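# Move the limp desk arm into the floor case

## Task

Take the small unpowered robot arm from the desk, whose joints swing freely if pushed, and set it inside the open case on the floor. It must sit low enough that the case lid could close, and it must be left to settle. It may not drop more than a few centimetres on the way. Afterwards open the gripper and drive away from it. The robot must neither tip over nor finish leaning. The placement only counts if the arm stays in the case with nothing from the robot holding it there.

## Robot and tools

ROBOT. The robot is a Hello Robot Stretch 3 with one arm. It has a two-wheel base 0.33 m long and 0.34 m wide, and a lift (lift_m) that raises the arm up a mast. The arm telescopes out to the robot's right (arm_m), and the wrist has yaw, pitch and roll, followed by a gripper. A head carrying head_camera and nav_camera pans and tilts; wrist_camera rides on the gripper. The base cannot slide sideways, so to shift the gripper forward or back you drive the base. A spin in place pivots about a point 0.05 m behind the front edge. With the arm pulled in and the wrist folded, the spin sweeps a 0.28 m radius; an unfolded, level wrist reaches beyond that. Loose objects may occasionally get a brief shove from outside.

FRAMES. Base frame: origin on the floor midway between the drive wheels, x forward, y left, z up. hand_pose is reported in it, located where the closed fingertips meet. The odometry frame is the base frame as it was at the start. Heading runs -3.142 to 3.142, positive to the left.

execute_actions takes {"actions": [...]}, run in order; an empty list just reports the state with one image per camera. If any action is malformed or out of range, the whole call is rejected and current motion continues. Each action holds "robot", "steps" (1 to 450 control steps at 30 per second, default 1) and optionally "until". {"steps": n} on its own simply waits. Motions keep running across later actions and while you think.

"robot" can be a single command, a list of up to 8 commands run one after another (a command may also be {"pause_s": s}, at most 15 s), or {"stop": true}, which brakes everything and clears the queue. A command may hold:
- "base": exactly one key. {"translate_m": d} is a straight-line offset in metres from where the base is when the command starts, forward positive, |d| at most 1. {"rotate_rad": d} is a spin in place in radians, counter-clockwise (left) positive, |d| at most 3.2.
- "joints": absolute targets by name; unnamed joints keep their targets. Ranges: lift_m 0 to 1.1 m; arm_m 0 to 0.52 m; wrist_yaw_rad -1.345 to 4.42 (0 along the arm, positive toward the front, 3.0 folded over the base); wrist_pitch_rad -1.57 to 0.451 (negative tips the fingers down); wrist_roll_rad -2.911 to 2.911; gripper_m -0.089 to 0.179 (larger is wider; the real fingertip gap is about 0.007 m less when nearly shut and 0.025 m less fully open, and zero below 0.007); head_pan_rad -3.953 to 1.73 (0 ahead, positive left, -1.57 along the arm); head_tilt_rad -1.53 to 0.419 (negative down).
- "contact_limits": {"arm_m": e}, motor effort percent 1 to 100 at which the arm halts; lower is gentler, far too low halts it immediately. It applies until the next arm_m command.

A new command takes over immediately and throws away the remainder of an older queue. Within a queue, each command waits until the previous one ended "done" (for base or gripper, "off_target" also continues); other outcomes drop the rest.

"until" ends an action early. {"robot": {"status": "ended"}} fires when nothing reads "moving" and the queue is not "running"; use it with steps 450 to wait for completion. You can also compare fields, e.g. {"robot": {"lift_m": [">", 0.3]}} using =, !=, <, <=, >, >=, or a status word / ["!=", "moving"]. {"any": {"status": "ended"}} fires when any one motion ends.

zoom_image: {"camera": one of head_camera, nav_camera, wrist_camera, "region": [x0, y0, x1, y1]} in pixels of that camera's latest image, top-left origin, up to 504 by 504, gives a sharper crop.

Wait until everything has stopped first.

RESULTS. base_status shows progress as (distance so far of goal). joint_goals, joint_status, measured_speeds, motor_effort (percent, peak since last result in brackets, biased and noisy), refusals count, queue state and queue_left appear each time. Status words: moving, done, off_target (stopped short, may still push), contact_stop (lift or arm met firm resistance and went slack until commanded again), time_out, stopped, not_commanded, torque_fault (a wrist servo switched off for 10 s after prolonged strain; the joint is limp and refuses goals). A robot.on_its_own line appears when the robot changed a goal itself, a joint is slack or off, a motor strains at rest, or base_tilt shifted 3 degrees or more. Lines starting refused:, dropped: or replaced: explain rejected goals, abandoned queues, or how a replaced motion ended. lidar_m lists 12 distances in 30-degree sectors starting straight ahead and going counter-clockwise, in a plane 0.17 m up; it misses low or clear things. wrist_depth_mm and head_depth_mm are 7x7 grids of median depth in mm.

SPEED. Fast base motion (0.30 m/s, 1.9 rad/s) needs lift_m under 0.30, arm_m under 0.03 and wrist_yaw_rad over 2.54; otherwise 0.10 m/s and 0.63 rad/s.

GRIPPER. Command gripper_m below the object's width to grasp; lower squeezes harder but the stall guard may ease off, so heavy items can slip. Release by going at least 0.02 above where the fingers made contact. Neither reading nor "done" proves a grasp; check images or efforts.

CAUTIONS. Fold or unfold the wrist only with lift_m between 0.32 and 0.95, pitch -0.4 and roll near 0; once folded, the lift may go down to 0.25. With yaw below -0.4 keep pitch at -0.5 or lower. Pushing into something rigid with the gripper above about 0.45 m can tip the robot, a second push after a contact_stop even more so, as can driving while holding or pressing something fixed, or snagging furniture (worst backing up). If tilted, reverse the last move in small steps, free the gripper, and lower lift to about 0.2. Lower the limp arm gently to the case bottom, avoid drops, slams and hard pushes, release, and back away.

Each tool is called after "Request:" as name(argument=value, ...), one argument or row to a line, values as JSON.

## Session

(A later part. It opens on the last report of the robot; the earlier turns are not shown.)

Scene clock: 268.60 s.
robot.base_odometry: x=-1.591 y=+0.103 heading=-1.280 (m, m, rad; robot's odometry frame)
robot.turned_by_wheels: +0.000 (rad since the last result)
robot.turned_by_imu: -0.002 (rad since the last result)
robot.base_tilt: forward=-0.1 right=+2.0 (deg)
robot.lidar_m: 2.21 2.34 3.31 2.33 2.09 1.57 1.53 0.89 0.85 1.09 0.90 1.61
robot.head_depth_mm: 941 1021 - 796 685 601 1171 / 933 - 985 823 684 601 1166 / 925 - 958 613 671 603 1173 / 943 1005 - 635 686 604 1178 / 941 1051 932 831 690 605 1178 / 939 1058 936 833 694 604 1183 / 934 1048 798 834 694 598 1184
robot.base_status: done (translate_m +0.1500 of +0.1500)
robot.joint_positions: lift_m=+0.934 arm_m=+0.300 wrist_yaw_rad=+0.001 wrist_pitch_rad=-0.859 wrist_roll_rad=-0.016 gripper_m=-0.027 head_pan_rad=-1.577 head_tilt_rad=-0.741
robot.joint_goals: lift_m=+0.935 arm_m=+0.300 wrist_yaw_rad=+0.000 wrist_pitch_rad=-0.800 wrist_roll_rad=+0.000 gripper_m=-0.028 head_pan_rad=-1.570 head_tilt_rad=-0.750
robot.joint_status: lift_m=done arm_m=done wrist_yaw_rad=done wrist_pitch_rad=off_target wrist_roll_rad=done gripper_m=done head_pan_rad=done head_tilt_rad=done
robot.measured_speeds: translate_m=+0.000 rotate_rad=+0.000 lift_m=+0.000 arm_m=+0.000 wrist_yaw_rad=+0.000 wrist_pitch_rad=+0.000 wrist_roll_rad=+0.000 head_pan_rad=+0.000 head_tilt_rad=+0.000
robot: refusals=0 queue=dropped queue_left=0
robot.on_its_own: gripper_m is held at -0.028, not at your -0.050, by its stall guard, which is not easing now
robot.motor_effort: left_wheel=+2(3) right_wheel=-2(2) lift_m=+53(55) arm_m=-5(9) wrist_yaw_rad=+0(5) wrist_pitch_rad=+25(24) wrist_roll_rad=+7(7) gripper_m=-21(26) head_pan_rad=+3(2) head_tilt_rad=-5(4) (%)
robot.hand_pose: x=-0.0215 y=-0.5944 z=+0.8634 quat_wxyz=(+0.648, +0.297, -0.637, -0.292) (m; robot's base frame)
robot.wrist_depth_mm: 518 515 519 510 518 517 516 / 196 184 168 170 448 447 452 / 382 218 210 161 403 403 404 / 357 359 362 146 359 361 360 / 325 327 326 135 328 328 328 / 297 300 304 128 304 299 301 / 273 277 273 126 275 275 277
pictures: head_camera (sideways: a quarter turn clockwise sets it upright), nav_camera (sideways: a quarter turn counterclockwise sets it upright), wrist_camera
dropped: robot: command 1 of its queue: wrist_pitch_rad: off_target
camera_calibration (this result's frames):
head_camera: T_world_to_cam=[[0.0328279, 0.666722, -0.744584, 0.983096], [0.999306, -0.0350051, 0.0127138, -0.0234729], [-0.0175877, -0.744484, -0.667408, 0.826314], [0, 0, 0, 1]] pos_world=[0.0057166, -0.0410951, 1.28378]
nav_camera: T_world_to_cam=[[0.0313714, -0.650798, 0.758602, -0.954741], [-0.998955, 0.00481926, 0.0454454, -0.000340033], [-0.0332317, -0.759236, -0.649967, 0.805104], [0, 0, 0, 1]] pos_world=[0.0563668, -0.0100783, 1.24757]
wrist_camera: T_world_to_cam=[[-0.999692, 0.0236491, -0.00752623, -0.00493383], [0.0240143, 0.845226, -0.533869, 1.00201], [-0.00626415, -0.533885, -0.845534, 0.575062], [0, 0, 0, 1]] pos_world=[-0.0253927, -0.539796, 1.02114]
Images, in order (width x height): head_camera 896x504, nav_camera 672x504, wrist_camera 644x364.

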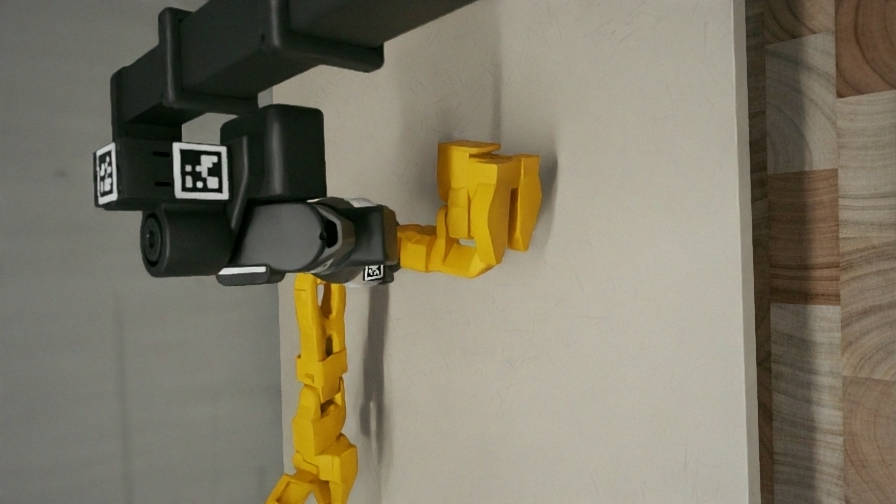

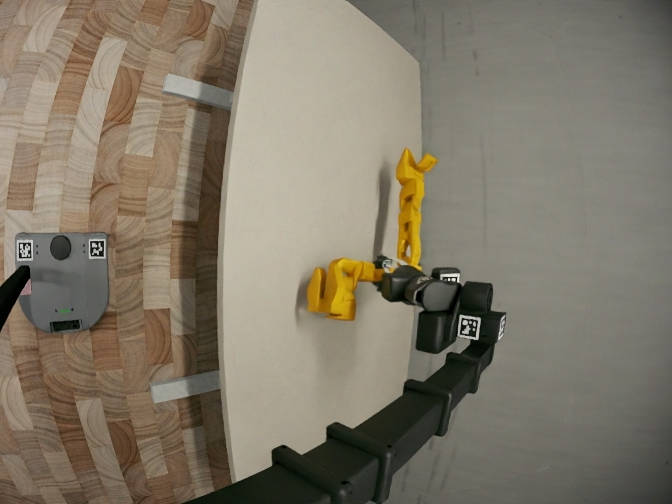

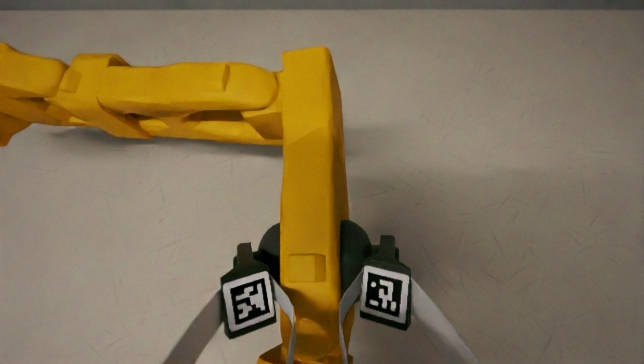

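Request:
execute_actions(
  actions=[
    {"robot":[{"joints":{"lift_m":0.96,"wrist_pitch_rad":-1.5,"arm_m":0.25,"gripper_m":-0.045}},{"base":{"rotate_rad":-1.18},"joints":{"head_pan_rad":-1.9,"head_tilt_rad":-1.0}},{"base":{"translate_m":-0.5}}],"steps":450,"until":{"robot":{"status":"ended"}}},
  ],
)

Scene clock: 328.20 s.
robot.base_odometry: x=-1.202 y=+0.418 heading=-2.460 (m, m, rad; robot's odometry frame)
robot.turned_by_wheels: -1.180 (rad since the last result)
robot.turned_by_imu: -1.185 (rad since the last result)
robot.base_tilt: forward=+0.0 right=+2.0 (deg)
robot.lidar_m: 1.38 2.02 2.42 2.48 3.19 1.87 1.84 1.41 1.32 1.34 1.65 1.16
robot.head_depth_mm: 1189 - - 1452 1343 1222 1109 / - - - 1459 1342 1220 - / - 1561 1678 1511 1329 1211 - / - 1514 1678 472 1331 1215 - / 1275 1512 1695 425 1318 1221 1107 / - 1488 1662 461 1339 1224 1114 / - - 1658 1486 1340 1219 1113
robot.base_status: done (translate_m -0.5000 of -0.5000)
robot.joint_positions: lift_m=+0.959 arm_m=+0.250 wrist_yaw_rad=+0.001 wrist_pitch_rad=-1.503 wrist_roll_rad=-0.003 gripper_m=-0.025 head_pan_rad=-1.893 head_tilt_rad=-0.987
robot.joint_goals: lift_m=+0.960 arm_m=+0.250 wrist_yaw_rad=+0.000 wrist_pitch_rad=-1.500 wrist_roll_rad=+0.000 gripper_m=-0.026 head_pan_rad=-1.900 head_tilt_rad=-1.000
robot.joint_status: lift_m=done arm_m=done wrist_yaw_rad=done wrist_pitch_rad=done wrist_roll_rad=done gripper_m=done head_pan_rad=done head_tilt_rad=done
robot.measured_speeds: translate_m=+0.000 rotate_rad=+0.000 lift_m=+0.000 arm_m=+0.000 wrist_yaw_rad=+0.000 wrist_pitch_rad=+0.000 wrist_roll_rad=+0.000 head_pan_rad=+0.000 head_tilt_rad=+0.000
robot: refusals=0 queue=done queue_left=0
robot.on_its_own: gripper_m is held at -0.026, not at your -0.045, by its stall guard, which is not easing now
robot.motor_effort: left_wheel=+3(9) right_wheel=-1(6) lift_m=+53(54) arm_m=-6(8) wrist_yaw_rad=+0(3) wrist_pitch_rad=+1(24) wrist_roll_rad=+1(7) gripper_m=-20(90) head_pan_rad=-2(20) head_tilt_rad=-6(26) (%)
robot.hand_pose: x=-0.0216 y=-0.3886 z=+0.8409 quat_wxyz=(+0.518, +0.484, -0.515, -0.482) (m; robot's base frame)
robot.wrist_depth_mm: 968 985 995 990 - - - / 194 182 166 166 - 992 - / 991 - 215 157 - - - / 990 - 998 145 - - - / - - - 135 - - - / - - - 128 - - - / - - - 126 - - -
pictures: head_camera (sideways: a quarter turn clockwise sets it upright), nav_camera (sideways: a quarter turn counterclockwise sets it upright), wrist_camera
camera_calibration (this result's frames):
head_camera: T_world_to_cam=[[0.289704, 0.776586, -0.559452, 0.740298], [0.938153, -0.34618, 0.00527082, -0.0134071], [-0.189578, -0.526379, -0.828846, 1.0373], [0, 0, 0, 1]] pos_world=[-0.00524128, -0.0335353, 1.27399]
nav_camera: T_world_to_cam=[[-0.224976, -0.785129, 0.577026, -0.716569], [-0.951412, 0.304793, 0.043771, 0.00156424], [-0.210239, -0.539142, -0.815552, 1.02152], [0, 0, 0, 1]] pos_world=[0.0550414, -0.0123308, 1.24651]
wrist_camera: T_world_to_cam=[[-0.9993, 0.0365575, 0.00791712, -0.0180868], [0.0370755, 0.996088, 0.0802127, 0.358616], [-0.00495377, 0.0804501, -0.996746, 1.03177], [0, 0, 0, 1]] pos_world=[-0.0262588, -0.439559, 0.999794]
Images, in order (width x height): head_camera 896x504, nav_camera 672x504, wrist_camera 644x364.

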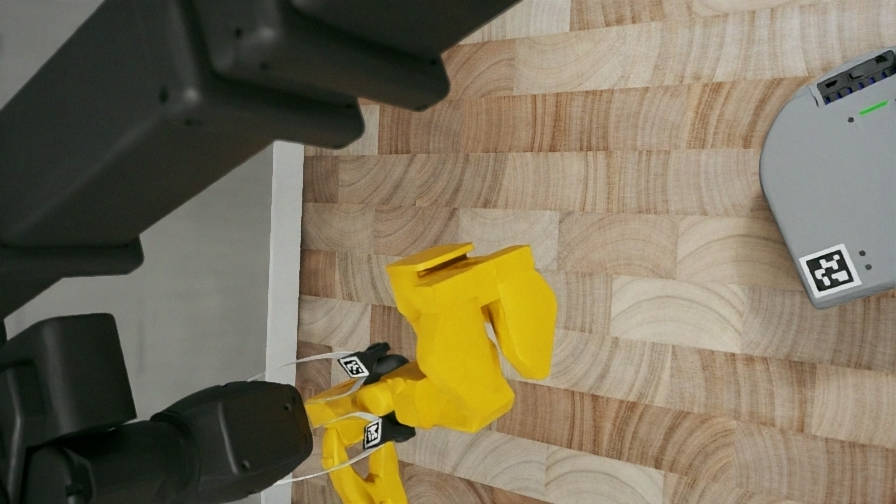

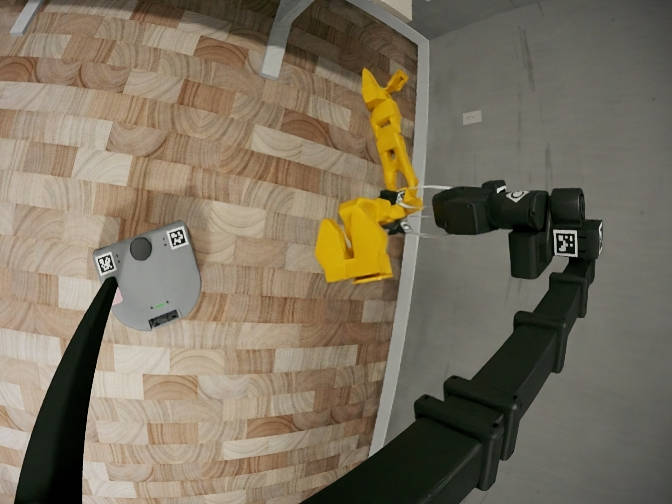

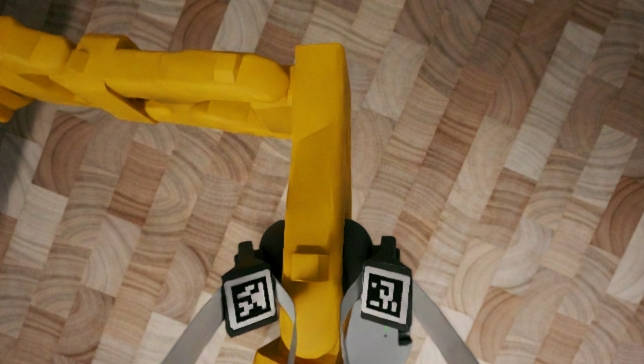

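Request:
execute_actions(
  actions=[
    {"robot":[{"joints":{"lift_m":0.26,"head_pan_rad":-2.6,"head_tilt_rad":-0.9},"base":{"translate_m":-0.9}},{"base":{"translate_m":-0.8}}],"steps":450,"until":{"robot":{"status":"ended"}}},
    {"steps":300,"until":{"robot":{"status":"ended"}}},
  ],
)

Scene clock: 352.47 s.
robot.base_odometry: x=+0.118 y=+1.489 heading=-2.460 (m, m, rad; robot's odometry frame)
robot.turned_by_wheels: +0.000 (rad since the last result)
robot.turned_by_imu: +0.008 (rad since the last result)
robot.base_tilt: forward=+0.0 right=+2.0 (deg)
robot.lidar_m: 3.05 3.34 3.17 0.45 0.45 1.68 0.92 0.64 0.24 0.24 0.79 1.81
robot.head_depth_mm: 815 1004 1268 1535 1396 1240 1151 / 767 899 1118 1450 1397 1243 - / 706 829 995 1260 1393 1248 1154 / 657 761 897 1113 1348 1243 1153 / 615 704 825 989 1244 1245 1162 / 577 658 757 894 1105 1243 939 / 543 612 702 818 982 1172 1088
robot.base_status: done (translate_m -0.8000 of -0.8000)
robot.joint_positions: lift_m=+0.260 arm_m=+0.250 wrist_yaw_rad=+0.001 wrist_pitch_rad=-1.503 wrist_roll_rad=-0.003 gripper_m=-0.025 head_pan_rad=-2.593 head_tilt_rad=-0.902
robot.joint_goals: lift_m=+0.260 arm_m=+0.250 wrist_yaw_rad=+0.000 wrist_pitch_rad=-1.500 wrist_roll_rad=+0.000 gripper_m=-0.026 head_pan_rad=-2.600 head_tilt_rad=-0.900
robot.joint_status: lift_m=done arm_m=done wrist_yaw_rad=done wrist_pitch_rad=done wrist_roll_rad=done gripper_m=done head_pan_rad=done head_tilt_rad=done
robot.measured_speeds: translate_m=+0.000 rotate_rad=+0.000 lift_m=+0.000 arm_m=+0.000 wrist_yaw_rad=+0.000 wrist_pitch_rad=+0.000 wrist_roll_rad=+0.000 head_pan_rad=+0.000 head_tilt_rad=+0.000
robot: refusals=0 queue=done queue_left=0
robot.on_its_own: gripper_m is held at -0.026, not at your -0.045, by its stall guard, which is not easing now
robot.motor_effort: left_wheel=+1(4) right_wheel=-1(6) lift_m=+35(52) arm_m=-5(5) wrist_yaw_rad=+0(0) wrist_pitch_rad=+1(1) wrist_roll_rad=+2(2) gripper_m=-21(20) head_pan_rad=-2(29) head_tilt_rad=+1(12) (%)
robot.hand_pose: x=-0.0216 y=-0.3886 z=+0.1415 quat_wxyz=(+0.518, +0.484, -0.515, -0.482) (m; robot's base frame)
robot.wrist_depth_mm: 287 288 291 294 293 296 253 / 195 182 166 166 297 299 300 / 295 295 216 157 300 302 304 / 299 299 303 145 303 304 308 / 298 302 303 135 308 309 311 / 305 305 307 127 312 315 315 / 308 309 310 132 315 316 319
pictures: head_camera (sideways: a quarter turn clockwise sets it upright), nav_camera (sideways: a quarter turn counterclockwise sets it upright), wrist_camera
camera_calibration (this result's frames):
head_camera: T_world_to_cam=[[0.678477, 0.381052, -0.628067, 0.827322], [0.495225, -0.868728, 0.00791028, -0.0141422], [-0.542605, -0.316402, -0.778119, 0.973498], [0, 0, 0, 1]] pos_world=[-0.0260897, -0.019522, 1.27722]
nav_camera: T_world_to_cam=[[-0.633221, -0.428516, 0.644519, -0.802015], [-0.528319, 0.847871, 0.0446593, -0.00217805], [-0.565606, -0.312232, -0.763283, 0.955728], [0, 0, 0, 1]] pos_world=[0.0315616, -0.0434208, 1.2465]
wrist_camera: T_world_to_cam=[[-0.9993, 0.0365555, 0.00791719, -0.0125506], [0.0370735, 0.996088, 0.0802127, 0.414715], [-0.004954, 0.0804501, -0.996746, 0.334677], [0, 0, 0, 1]] pos_world=[-0.0262587, -0.439558, 0.300422]
Images, in order (width x height): head_camera 896x504, nav_camera 672x504, wrist_camera 644x364.

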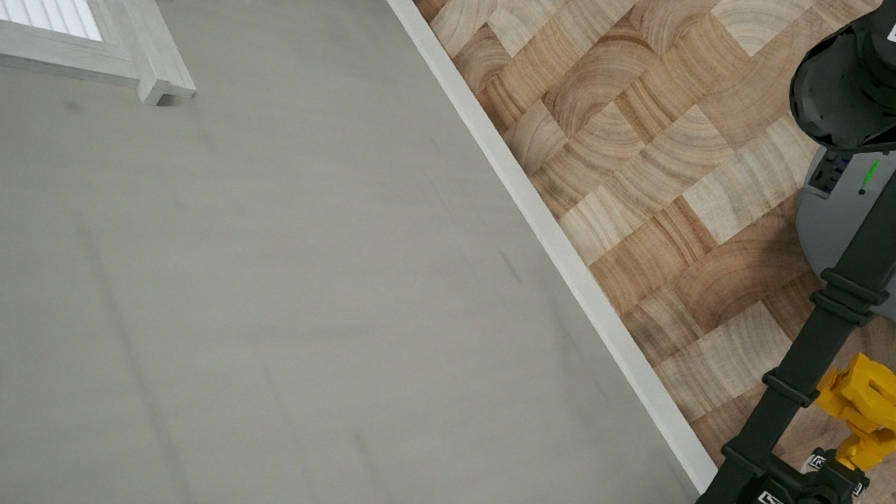

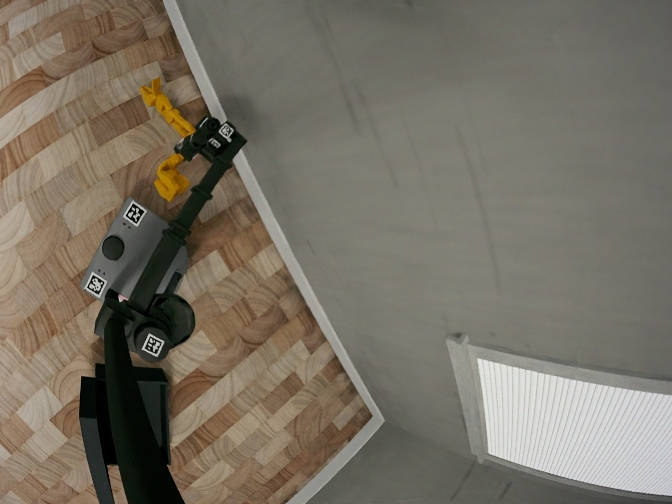

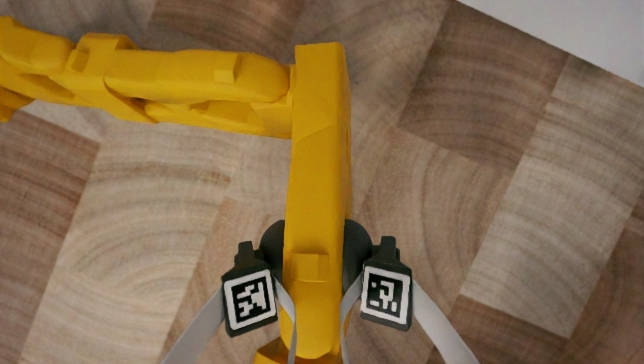

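Request:
execute_actions(
  actions=[
    {"robot":[{"base":{"rotate_rad":-0.40},"joints":{"head_pan_rad":-1.4,"head_tilt_rad":-1.15,"lift_m":0.2}},{"joints":{"lift_m":0.163}}],"steps":450,"until":{"robot":{"status":"ended"}}},
  ],
)

Scene clock: 364.33 s.
robot.base_odometry: x=+0.118 y=+1.489 heading=-2.860 (m, m, rad; robot's odometry frame)
robot.turned_by_wheels: -0.400 (rad since the last result)
robot.turned_by_imu: -0.403 (rad since the last result)
robot.base_tilt: forward=+0.0 right=+2.0 (deg)
robot.lidar_m: 2.66 3.07 3.25 3.16 0.45 1.72 1.69 0.81 0.61 0.60 0.63 0.89
robot.head_depth_mm: 589 708 895 1216 1290 1175 1113 / 599 725 920 1242 1271 1208 - / 610 739 948 1239 1194 - - / 619 760 972 1306 1278 1213 - / 633 774 1008 1308 1275 1178 1110 / 645 793 1033 1350 1279 1181 1104 / 658 812 1063 1357 1273 1179 1108
robot.base_status: done (rotate_rad -0.3999 of -0.4000)
robot.joint_positions: lift_m=+0.163 arm_m=+0.250 wrist_yaw_rad=+0.001 wrist_pitch_rad=-1.500 wrist_roll_rad=-0.003 gripper_m=-0.025 head_pan_rad=-1.407 head_tilt_rad=-1.136
robot.joint_goals: lift_m=+0.163 arm_m=+0.250 wrist_yaw_rad=+0.000 wrist_pitch_rad=-1.500 wrist_roll_rad=+0.000 gripper_m=-0.026 head_pan_rad=-1.400 head_tilt_rad=-1.150
robot.joint_status: lift_m=done arm_m=done wrist_yaw_rad=done wrist_pitch_rad=done wrist_roll_rad=done gripper_m=done head_pan_rad=done head_tilt_rad=done
robot.measured_speeds: translate_m=+0.000 rotate_rad=+0.000 lift_m=+0.000 arm_m=+0.000 wrist_yaw_rad=+0.000 wrist_pitch_rad=+0.000 wrist_roll_rad=+0.000 head_pan_rad=+0.000 head_tilt_rad=+0.000
robot: refusals=0 queue=done queue_left=0
robot.on_its_own: gripper_m is held at -0.026, not at your -0.045, by its stall guard, which is not easing now
robot.motor_effort: left_wheel=+3(8) right_wheel=-2(5) lift_m=+33(34) arm_m=-6(5) wrist_yaw_rad=-1(1) wrist_pitch_rad=+0(1) wrist_roll_rad=+1(2) gripper_m=-18(20) head_pan_rad=+3(32) head_tilt_rad=-8(27) (%)
robot.hand_pose: x=-0.0216 y=-0.3894 z=+0.0446 quat_wxyz=(+0.518, +0.483, -0.516, -0.481) (m; robot's base frame)
robot.wrist_depth_mm: 141 141 196 197 199 200 202 / 161 142 142 144 200 203 203 / 199 200 201 140 204 205 205 / 202 202 203 134 206 207 208 / 204 205 206 128 207 209 209 / 206 207 209 125 209 212 212 / 208 208 211 128 212 213 215
pictures: head_camera (sideways: a quarter turn clockwise sets it upright), nav_camera (sideways: a quarter turn counterclockwise sets it upright), wrist_camera
camera_calibration (this result's frames):
head_camera: T_world_to_cam=[[-0.118546, 0.894646, -0.43076, 0.575151], [0.991297, 0.131643, 0.000601857, -0.00765222], [0.057245, -0.42694, -0.902466, 1.13147], [0, 0, 0, 1]] pos_world=[0.0109967, -0.0304797, 1.26887]
nav_camera: T_world_to_cam=[[0.180217, -0.874668, 0.449975, -0.553536], [-0.982587, -0.181117, 0.0414722, 0.00475546], [0.0452239, -0.449614, -0.892077, 1.11943], [0, 0, 0, 1]] pos_world=[0.0538045, 0.0200102, 1.24749]
wrist_camera: T_world_to_cam=[[-0.999286, 0.0369856, 0.00776813, -0.011578], [0.0374747, 0.996326, 0.0770017, 0.423554], [-0.00489164, 0.0772378, -0.997001, 0.236883], [0, 0, 0, 1]] pos_world=[-0.0262835, -0.439866, 0.203648]
Images, in order (width x height): head_camera 896x504, nav_camera 672x504, wrist_camera 644x364.

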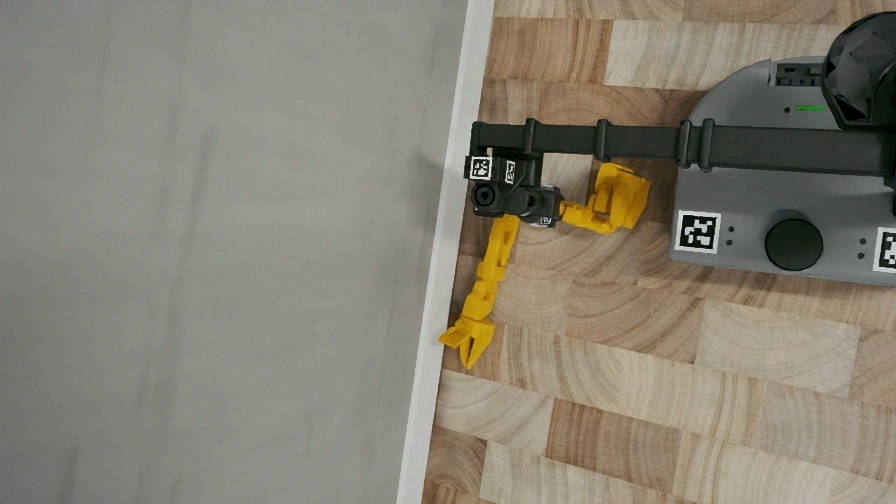

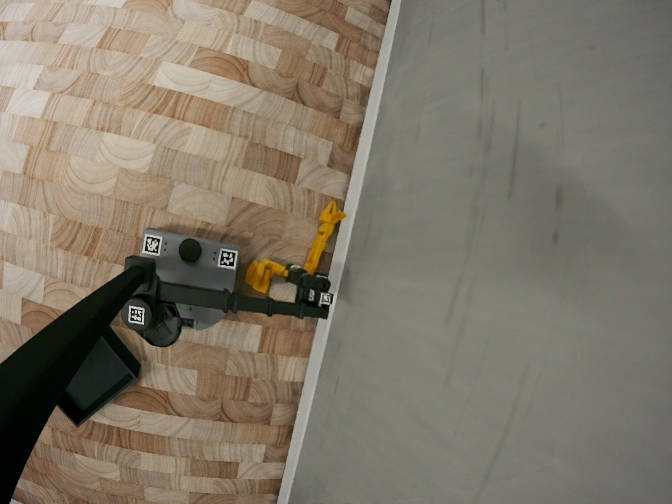

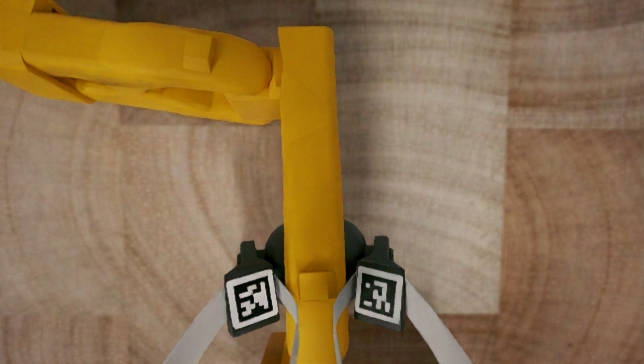

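Request:
execute_actions(
  actions=[
    {"robot":[{"joints":{"arm_m":0.325}},{"joints":{"wrist_roll_rad":0.6,"arm_m":0.34}}],"steps":300,"until":{"robot":{"status":"ended"}}},
  ],
)

Scene clock: 374.10 s.
robot.base_odometry: x=+0.118 y=+1.489 heading=-2.860 (m, m, rad; robot's odometry frame)
robot.turned_by_wheels: +0.000 (rad since the last result)
robot.turned_by_imu: -0.001 (rad since the last result)
robot.base_tilt: forward=+0.0 right=+2.0 (deg)
robot.lidar_m: 2.65 3.05 3.23 3.16 0.45 1.72 1.68 0.81 0.61 0.60 0.63 0.89
robot.head_depth_mm: 587 710 895 1218 1275 1177 1108 / 598 725 921 1249 1269 1202 - / 608 744 944 1195 1260 - - / 621 755 972 1304 1248 1207 - / 628 774 996 1323 1273 1188 1108 / 643 796 1032 1359 1282 1186 1104 / 656 809 1065 1347 1272 1187 1109
robot.base_status: done (rotate_rad -0.3998 of -0.4000)
robot.joint_positions: lift_m=+0.163 arm_m=+0.340 wrist_yaw_rad=+0.005 wrist_pitch_rad=-1.506 wrist_roll_rad=+0.582 gripper_m=-0.025 head_pan_rad=-1.407 head_tilt_rad=-1.136
robot.joint_goals: lift_m=+0.163 arm_m=+0.340 wrist_yaw_rad=+0.000 wrist_pitch_rad=-1.500 wrist_roll_rad=+0.600 gripper_m=-0.026 head_pan_rad=-1.400 head_tilt_rad=-1.150
robot.joint_status: lift_m=done arm_m=done wrist_yaw_rad=done wrist_pitch_rad=done wrist_roll_rad=done gripper_m=done head_pan_rad=done head_tilt_rad=done
robot.measured_speeds: translate_m=+0.000 rotate_rad=+0.000 lift_m=+0.000 arm_m=+0.000 wrist_yaw_rad=+0.000 wrist_pitch_rad=+0.000 wrist_roll_rad=+0.000 head_pan_rad=+0.000 head_tilt_rad=+0.000
robot: refusals=0 queue=done queue_left=0
robot.on_its_own: gripper_m is held at -0.026, not at your -0.045, by its stall guard, which is not easing now
robot.motor_effort: left_wheel=+4(5) right_wheel=-3(3) lift_m=+35(35) arm_m=+5(5) wrist_yaw_rad=-5(9) wrist_pitch_rad=+3(3) wrist_roll_rad=+7(8) gripper_m=-20(20) head_pan_rad=+3(3) head_tilt_rad=-7(8) (%)
robot.hand_pose: x=-0.0217 y=-0.4769 z=+0.0446 quat_wxyz=(+0.348, +0.326, -0.641, -0.602) (m; robot's base frame)
robot.wrist_depth_mm: 105 110 131 156 194 193 190 / 112 126 137 136 196 195 194 / 133 140 176 135 199 198 198 / 148 146 205 132 201 200 199 / 147 185 206 128 205 203 202 / 197 211 210 127 206 207 205 / 216 213 212 128 211 208 207
pictures: head_camera (sideways: a quarter turn clockwise sets it upright), nav_camera (sideways: a quarter turn counterclockwise sets it upright), wrist_camera
camera_calibration (this result's frames):
head_camera: T_world_to_cam=[[-0.118554, 0.894645, -0.430761, 0.575151], [0.991296, 0.131652, 0.000601861, -0.00765222], [0.0572488, -0.42694, -0.902466, 1.13147], [0, 0, 0, 1]] pos_world=[0.0109969, -0.0304796, 1.26887]
nav_camera: T_world_to_cam=[[0.180225, -0.874666, 0.449976, -0.553536], [-0.982585, -0.181126, 0.0414722, 0.00475544], [0.0452279, -0.449614, -0.892077, 1.11943], [0, 0, 0, 1]] pos_world=[0.0538043, 0.0200106, 1.24749]
wrist_camera: T_world_to_cam=[[-0.815503, 0.578131, -0.0268145, 0.255219], [0.57363, 0.813568, 0.0951626, 0.434392], [0.0768319, 0.0622238, -0.995101, 0.238159], [0, 0, 0, 1]] pos_world=[-0.0593472, -0.515777, 0.202498]
Images, in order (width x height): head_camera 896x504, nav_camera 672x504, wrist_camera 644x364.

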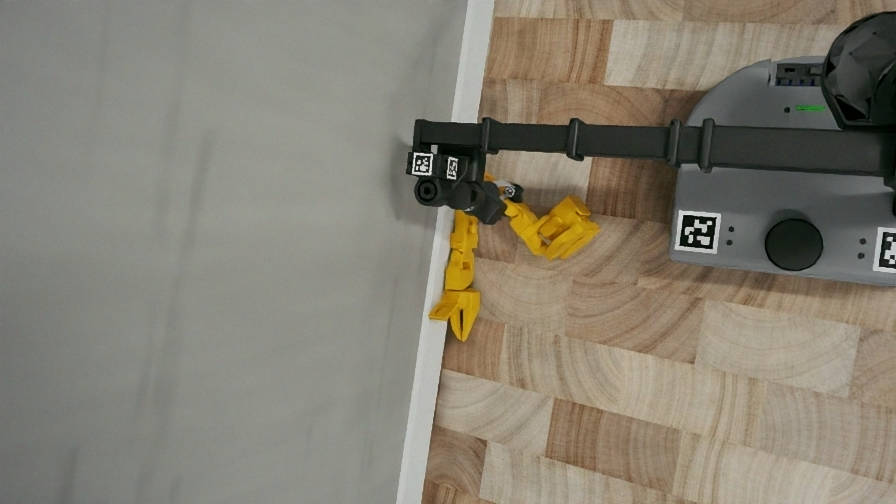

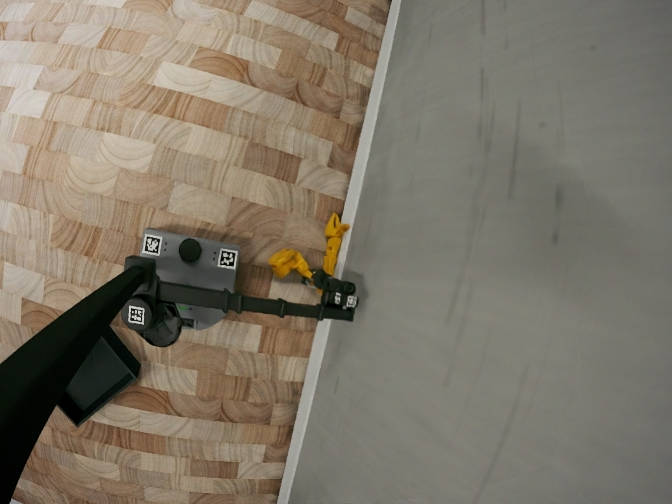

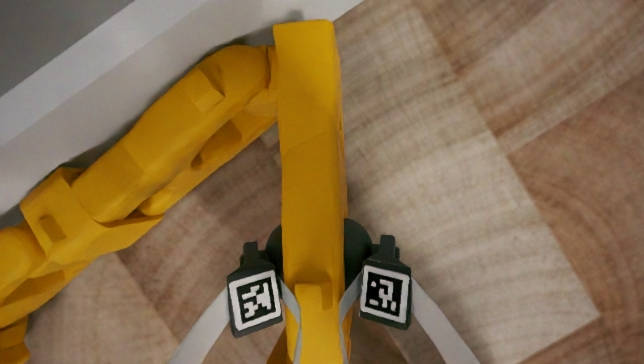

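Request:
execute_actions(
  actions=[
    {"robot":[{"joints":{"wrist_roll_rad":0.98,"arm_m":0.352}}],"steps":300,"until":{"robot":{"status":"ended"}}},
  ],
)

Scene clock: 379.00 s.
robot.base_odometry: x=+0.118 y=+1.489 heading=-2.860 (m, m, rad; robot's odometry frame)
robot.turned_by_wheels: +0.000 (rad since the last result)
robot.turned_by_imu: -0.001 (rad since the last result)
robot.base_tilt: forward=-0.1 right=+2.1 (deg)
robot.lidar_m: 2.66 3.04 3.25 3.15 0.45 1.72 1.68 0.81 0.61 0.60 0.63 0.89
robot.head_depth_mm: 587 712 893 1207 1264 1186 1117 / 598 726 918 1247 1271 1202 - / 606 742 948 1245 1276 - - / 618 758 978 1310 1258 1206 - / 632 775 999 1333 1284 1181 1104 / 645 790 1030 1352 1282 1184 1111 / 657 812 1065 1361 1278 1185 1106
robot.base_status: done (rotate_rad -0.3998 of -0.4000)
robot.joint_positions: lift_m=+0.163 arm_m=+0.352 wrist_yaw_rad=+0.006 wrist_pitch_rad=-1.509 wrist_roll_rad=+0.963 gripper_m=-0.025 head_pan_rad=-1.407 head_tilt_rad=-1.136
robot.joint_goals: lift_m=+0.163 arm_m=+0.352 wrist_yaw_rad=+0.000 wrist_pitch_rad=-1.500 wrist_roll_rad=+0.980 gripper_m=-0.026 head_pan_rad=-1.400 head_tilt_rad=-1.150
robot.joint_status: lift_m=done arm_m=done wrist_yaw_rad=done wrist_pitch_rad=done wrist_roll_rad=done gripper_m=done head_pan_rad=done head_tilt_rad=done
robot.measured_speeds: translate_m=+0.000 rotate_rad=+0.000 lift_m=+0.000 arm_m=+0.000 wrist_yaw_rad=+0.000 wrist_pitch_rad=+0.000 wrist_roll_rad=+0.000 head_pan_rad=+0.000 head_tilt_rad=+0.000
robot: refusals=0 queue=done queue_left=0
robot.on_its_own: gripper_m is held at -0.026, not at your -0.045, by its stall guard, which is not easing now
robot.motor_effort: left_wheel=+4(4) right_wheel=-3(3) lift_m=+34(34) arm_m=+5(4) wrist_yaw_rad=-7(6) wrist_pitch_rad=+4(4) wrist_roll_rad=+7(8) gripper_m=-21(20) head_pan_rad=+3(3) head_tilt_rad=-7(7) (%)
robot.hand_pose: x=-0.0217 y=-0.4882 z=+0.0446 quat_wxyz=(+0.220, +0.207, -0.694, -0.653) (m; robot's base frame)
robot.wrist_depth_mm: 97 108 139 182 190 187 185 / 107 112 133 130 193 191 189 / 113 132 134 131 197 193 192 / 116 141 171 129 199 197 195 / 138 145 205 127 203 201 200 / 158 149 212 128 207 205 203 / 151 181 215 131 211 209 206
pictures: head_camera (sideways: a quarter turn clockwise sets it upright), nav_camera (sideways: a quarter turn counterclockwise sets it upright), wrist_camera
camera_calibration (this result's frames):
head_camera: T_world_to_cam=[[-0.118555, 0.894645, -0.43076, 0.575151], [0.991296, 0.131653, 0.000601857, -0.00765221], [0.0572491, -0.42694, -0.902466, 1.13147], [0, 0, 0, 1]] pos_world=[0.010997, -0.0304796, 1.26887]
nav_camera: T_world_to_cam=[[0.180225, -0.874666, 0.449975, -0.553536], [-0.982585, -0.181127, 0.0414722, 0.00475544], [0.0452283, -0.449613, -0.892077, 1.11943], [0, 0, 0, 1]] pos_world=[0.0538043, 0.0200107, 1.24749]
wrist_camera: T_world_to_cam=[[-0.54235, 0.839121, -0.0416168, 0.395771], [0.831838, 0.543275, 0.113567, 0.316395], [0.117906, 0.0269749, -0.992658, 0.222441], [0, 0, 0, 1]] pos_world=[-0.0747702, -0.50999, 0.201346]
Images, in order (width x height): head_camera 896x504, nav_camera 672x504, wrist_camera 644x364.

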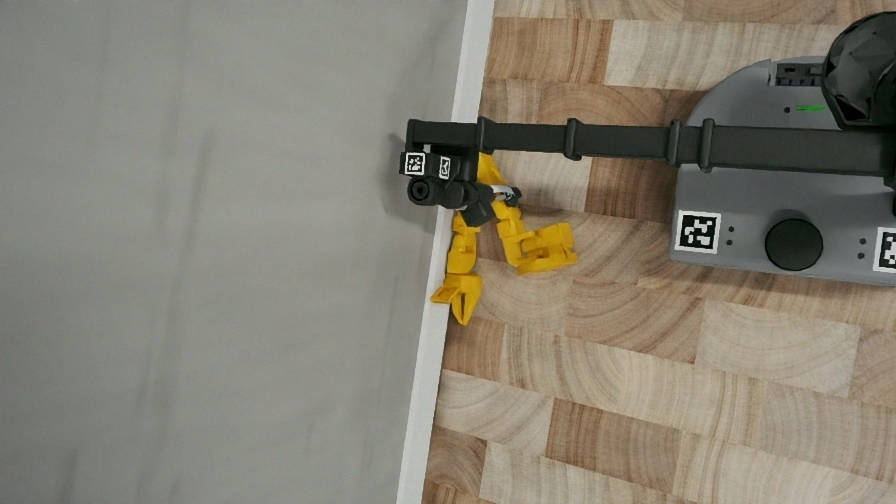

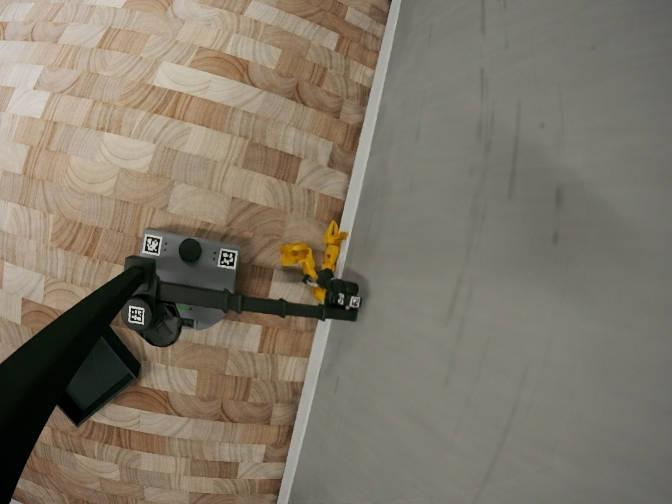

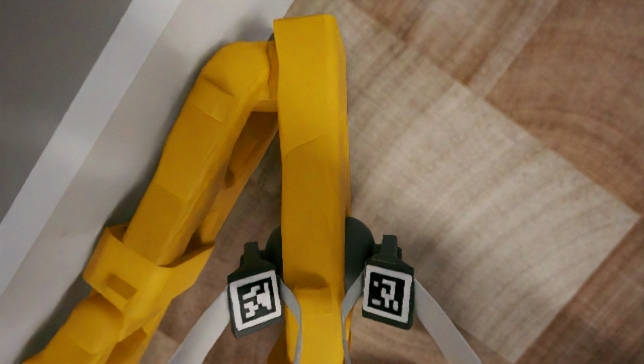

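Request:
execute_actions(
  actions=[
    {"robot":[{"joints":{"arm_m":0.33,"gripper_m":-0.05}},{"joints":{"lift_m":0.23}}],"steps":300,"until":{"robot":{"status":"ended"}}},
    {"steps":10},
  ],
)

Scene clock: 392.83 s.
robot.base_odometry: x=+0.118 y=+1.489 heading=-2.860 (m, m, rad; robot's odometry frame)
robot.turned_by_wheels: +0.000 (rad since the last result)
robot.turned_by_imu: -0.002 (rad since the last result)
robot.base_tilt: forward=+0.0 right=+2.0 (deg)
robot.lidar_m: 2.66 3.08 3.26 3.15 0.45 1.72 1.68 0.81 0.61 0.60 0.54 0.90
robot.head_depth_mm: 587 708 893 1215 1268 1181 1123 / 596 723 920 1238 1280 1207 - / 610 745 943 1202 1276 - - / 620 755 974 1240 1248 1208 - / 632 773 1002 1312 1272 1180 1111 / 644 793 1034 1352 1279 1188 1101 / 656 810 1065 1353 1278 1188 1105
robot.base_status: done (rotate_rad -0.3999 of -0.4000)
robot.joint_positions: lift_m=+0.229 arm_m=+0.330 wrist_yaw_rad=+0.000 wrist_pitch_rad=-1.504 wrist_roll_rad=+0.978 gripper_m=-0.039 head_pan_rad=-1.407 head_tilt_rad=-1.136
robot.joint_goals: lift_m=+0.230 arm_m=+0.330 wrist_yaw_rad=+0.000 wrist_pitch_rad=-1.500 wrist_roll_rad=+0.980 gripper_m=-0.040 head_pan_rad=-1.400 head_tilt_rad=-1.150
robot.joint_status: lift_m=done arm_m=done wrist_yaw_rad=done wrist_pitch_rad=done wrist_roll_rad=done gripper_m=done head_pan_rad=done head_tilt_rad=done
robot.measured_speeds: translate_m=+0.000 rotate_rad=+0.000 lift_m=+0.000 arm_m=+0.000 wrist_yaw_rad=+0.000 wrist_pitch_rad=+0.000 wrist_roll_rad=+0.000 head_pan_rad=+0.000 head_tilt_rad=+0.000
robot: refusals=0 queue=done queue_left=0
robot.on_its_own: gripper_m is held at -0.040, not at your -0.050, by its stall guard, which is still easing
robot.motor_effort: left_wheel=+4(4) right_wheel=-2(3) lift_m=+53(55) arm_m=-4(7) wrist_yaw_rad=+0(6) wrist_pitch_rad=+2(4) wrist_roll_rad=+1(7) gripper_m=-22(100) head_pan_rad=+3(3) head_tilt_rad=-7(7) (%)
robot.hand_pose: x=-0.0216 y=-0.4681 z=+0.1109 quat_wxyz=(+0.214, +0.199, -0.698, -0.654) (m; robot's base frame)
robot.wrist_depth_mm: 119 147 178 120 254 249 247 / 132 168 121 122 259 256 252 / 146 179 123 125 262 258 255 / 168 182 170 125 266 262 260 / 188 134 277 125 272 266 262 / 192 137 283 127 275 274 270 / 141 183 288 132 282 276 272
pictures: head_camera (sideways: a quarter turn clockwise sets it upright), nav_camera (sideways: a quarter turn counterclockwise sets it upright), wrist_camera
camera_calibration (this result's frames):
head_camera: T_world_to_cam=[[-0.118601, 0.894642, -0.430754, 0.575143], [0.991289, 0.131703, 0.000601631, -0.00765187], [0.0572699, -0.42693, -0.902469, 1.13147], [0, 0, 0, 1]] pos_world=[0.0109985, -0.0304791, 1.26887]
nav_camera: T_world_to_cam=[[0.180271, -0.87466, 0.449969, -0.553528], [-0.982576, -0.181177, 0.041472, 0.00475556], [0.0452502, -0.449605, -0.892081, 1.11943], [0, 0, 0, 1]] pos_world=[0.0538032, 0.0200135, 1.24749]
wrist_camera: T_world_to_cam=[[-0.525205, 0.849726, -0.0461086, 0.387482], [0.842568, 0.52685, 0.11184, 0.290612], [0.119325, 0.0198891, -0.992656, 0.284434], [0, 0, 0, 1]] pos_world=[-0.0752935, -0.48802, 0.26771]
Images, in order (width x height): head_camera 896x504, nav_camera 672x504, wrist_camera 644x364.

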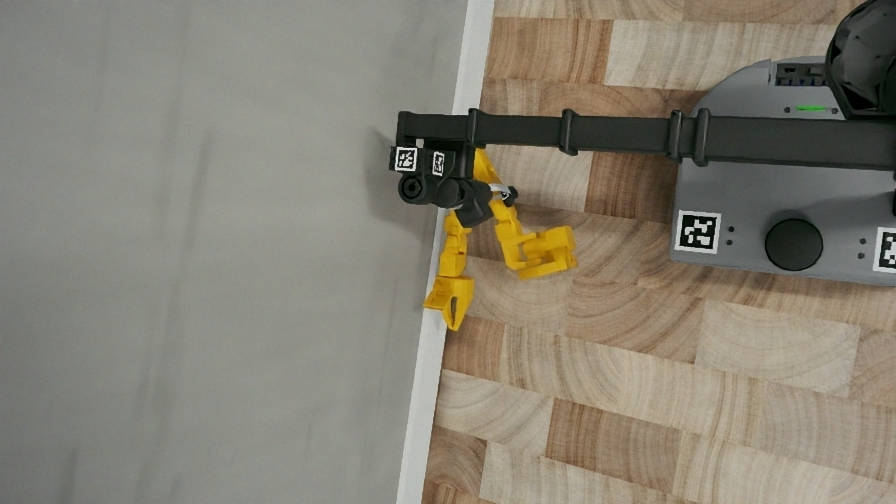

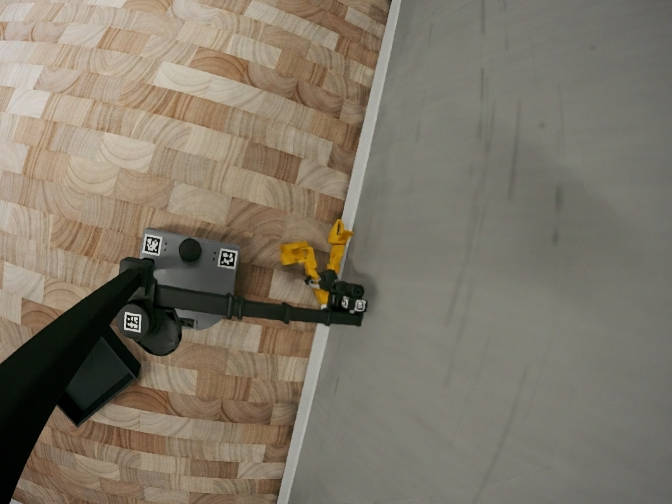

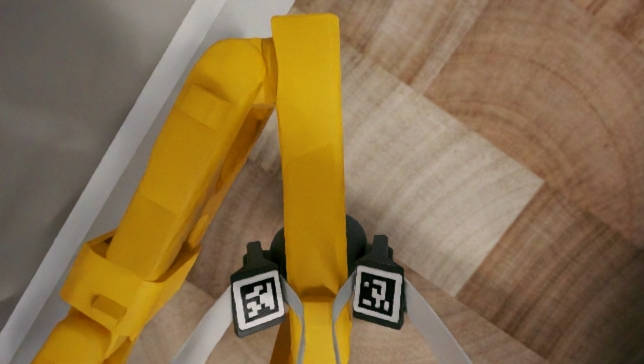

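Request:
execute_actions(
  actions=[
    {"robot":[{"joints":{"arm_m":0.2,"lift_m":0.36}},{"base":{"rotate_rad":-1.0}},{"base":{"rotate_rad":-1.04},"joints":{"wrist_roll_rad":2.8,"head_pan_rad":-1.45,"head_tilt_rad":-1.05}}],"steps":450,"until":{"robot":{"status":"ended"}}},
  ],
)

Scene clock: 407.13 s.
robot.base_odometry: x=+0.118 y=+1.489 heading=+1.384 (m, m, rad; robot's odometry frame)
robot.turned_by_wheels: -2.040 (rad since the last result)
robot.turned_by_imu: -2.053 (rad since the last result)
robot.base_tilt: forward=-0.1 right=+2.0 (deg)
robot.lidar_m: 0.60 0.60 0.64 0.95 3.10 3.05 3.21 3.14 0.45 1.71 1.68 0.77
robot.head_depth_mm: 1949 1796 1608 1015 1280 1203 1108 / 1928 1821 1606 1395 1150 1196 - / 1824 1812 1602 1406 - 1187 - / 1782 1820 1609 1451 1259 1210 - / 1718 1817 1624 1442 1312 1196 1108 / 1638 1813 1608 1449 1314 1200 1100 / 1590 1767 1628 1446 1316 1203 1108
robot.base_status: done (rotate_rad -1.0399 of -1.0400)
robot.joint_positions: lift_m=+0.359 arm_m=+0.200 wrist_yaw_rad=+0.000 wrist_pitch_rad=-1.504 wrist_roll_rad=+2.799 gripper_m=-0.033 head_pan_rad=-1.443 head_tilt_rad=-1.051
robot.joint_goals: lift_m=+0.360 arm_m=+0.200 wrist_yaw_rad=+0.000 wrist_pitch_rad=-1.500 wrist_roll_rad=+2.800 gripper_m=-0.034 head_pan_rad=-1.450 head_tilt_rad=-1.050
robot.joint_status: lift_m=done arm_m=done wrist_yaw_rad=done wrist_pitch_rad=done wrist_roll_rad=done gripper_m=done head_pan_rad=done head_tilt_rad=done
robot.measured_speeds: translate_m=+0.000 rotate_rad=+0.000 lift_m=+0.000 arm_m=+0.000 wrist_yaw_rad=+0.000 wrist_pitch_rad=+0.000 wrist_roll_rad=+0.000 head_pan_rad=+0.000 head_tilt_rad=+0.000
robot: refusals=0 queue=done queue_left=0
robot.on_its_own: gripper_m is held at -0.034, not at your -0.050, by its stall guard, which is not easing now
robot.motor_effort: left_wheel=+3(10) right_wheel=-1(7) lift_m=+52(58) arm_m=-5(7) wrist_yaw_rad=+0(1) wrist_pitch_rad=+1(2) wrist_roll_rad=+1(5) gripper_m=-21(22) head_pan_rad=-3(9) head_tilt_rad=+0(10) (%)
robot.hand_pose: x=-0.0213 y=-0.3381 z=+0.2409 quat_wxyz=(-0.420, -0.394, -0.597, -0.558) (m; robot's base frame)
robot.wrist_depth_mm: 369 367 361 120 367 363 360 / 375 376 120 122 375 371 374 / 389 391 122 124 390 389 392 / 406 395 170 126 405 405 402 / 234 134 368 125 417 411 419 / 270 137 301 127 431 433 430 / 141 184 426 133 447 452 455
pictures: head_camera (sideways: a quarter turn clockwise sets it upright), nav_camera (sideways: a quarter turn counterclockwise sets it upright), wrist_camera
camera_calibration (this result's frames):
head_camera: T_world_to_cam=[[-0.081275, 0.858649, -0.506079, 0.673032], [0.995361, 0.0961567, 0.00329387, -0.0111819], [0.0514912, -0.503464, -0.862481, 1.07955], [0, 0, 0, 1]] pos_world=[0.0102436, -0.0333113, 1.27173]
nav_camera: T_world_to_cam=[[0.143419, -0.839306, 0.5244, -0.650259], [-0.988911, -0.142173, 0.0429088, 0.00291903], [0.038542, -0.524739, -0.85039, 1.06529], [0, 0, 0, 1]] pos_world=[0.0550874, 0.0136484, 1.24678]
wrist_camera: T_world_to_cam=[[0.954476, 0.298089, -0.0108998, 0.119729], [0.293703, -0.932794, 0.208889, -0.321247], [0.0521002, -0.20258, -0.977879, 0.330649], [0, 0, 0, 1]] pos_world=[-0.0371538, -0.268364, 0.391744]
Images, in order (width x height): head_camera 896x504, nav_camera 672x504, wrist_camera 644x364.

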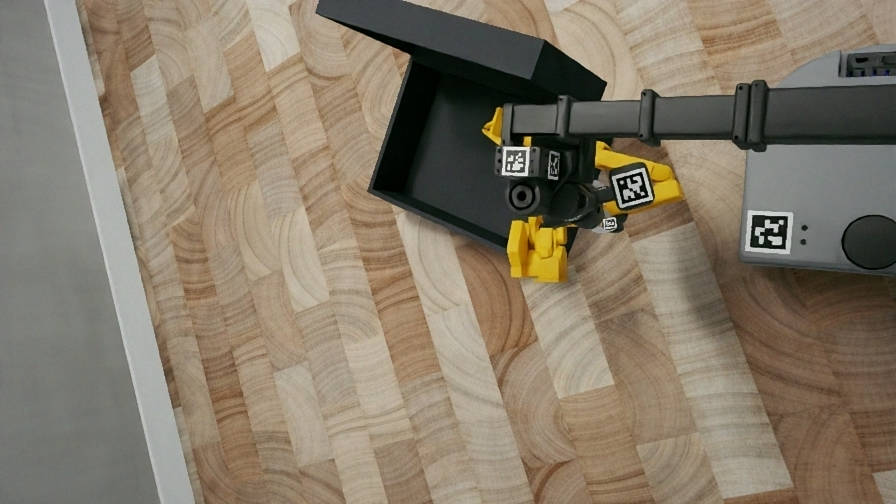

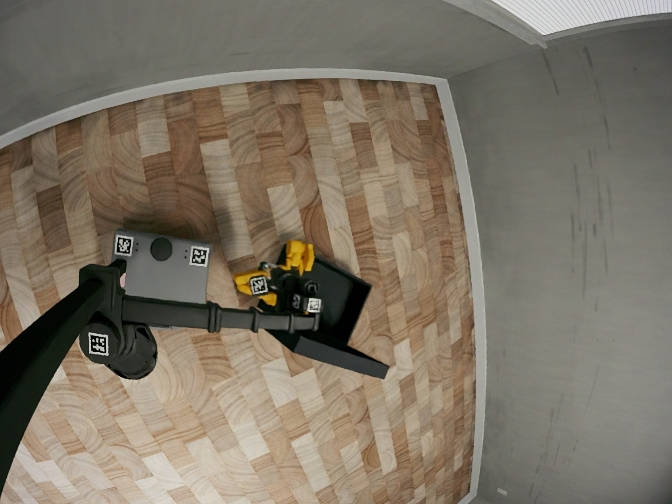

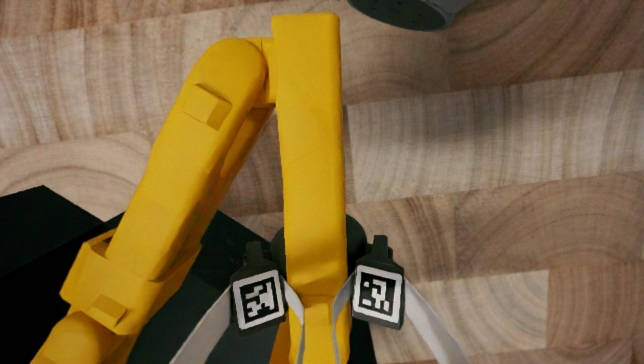

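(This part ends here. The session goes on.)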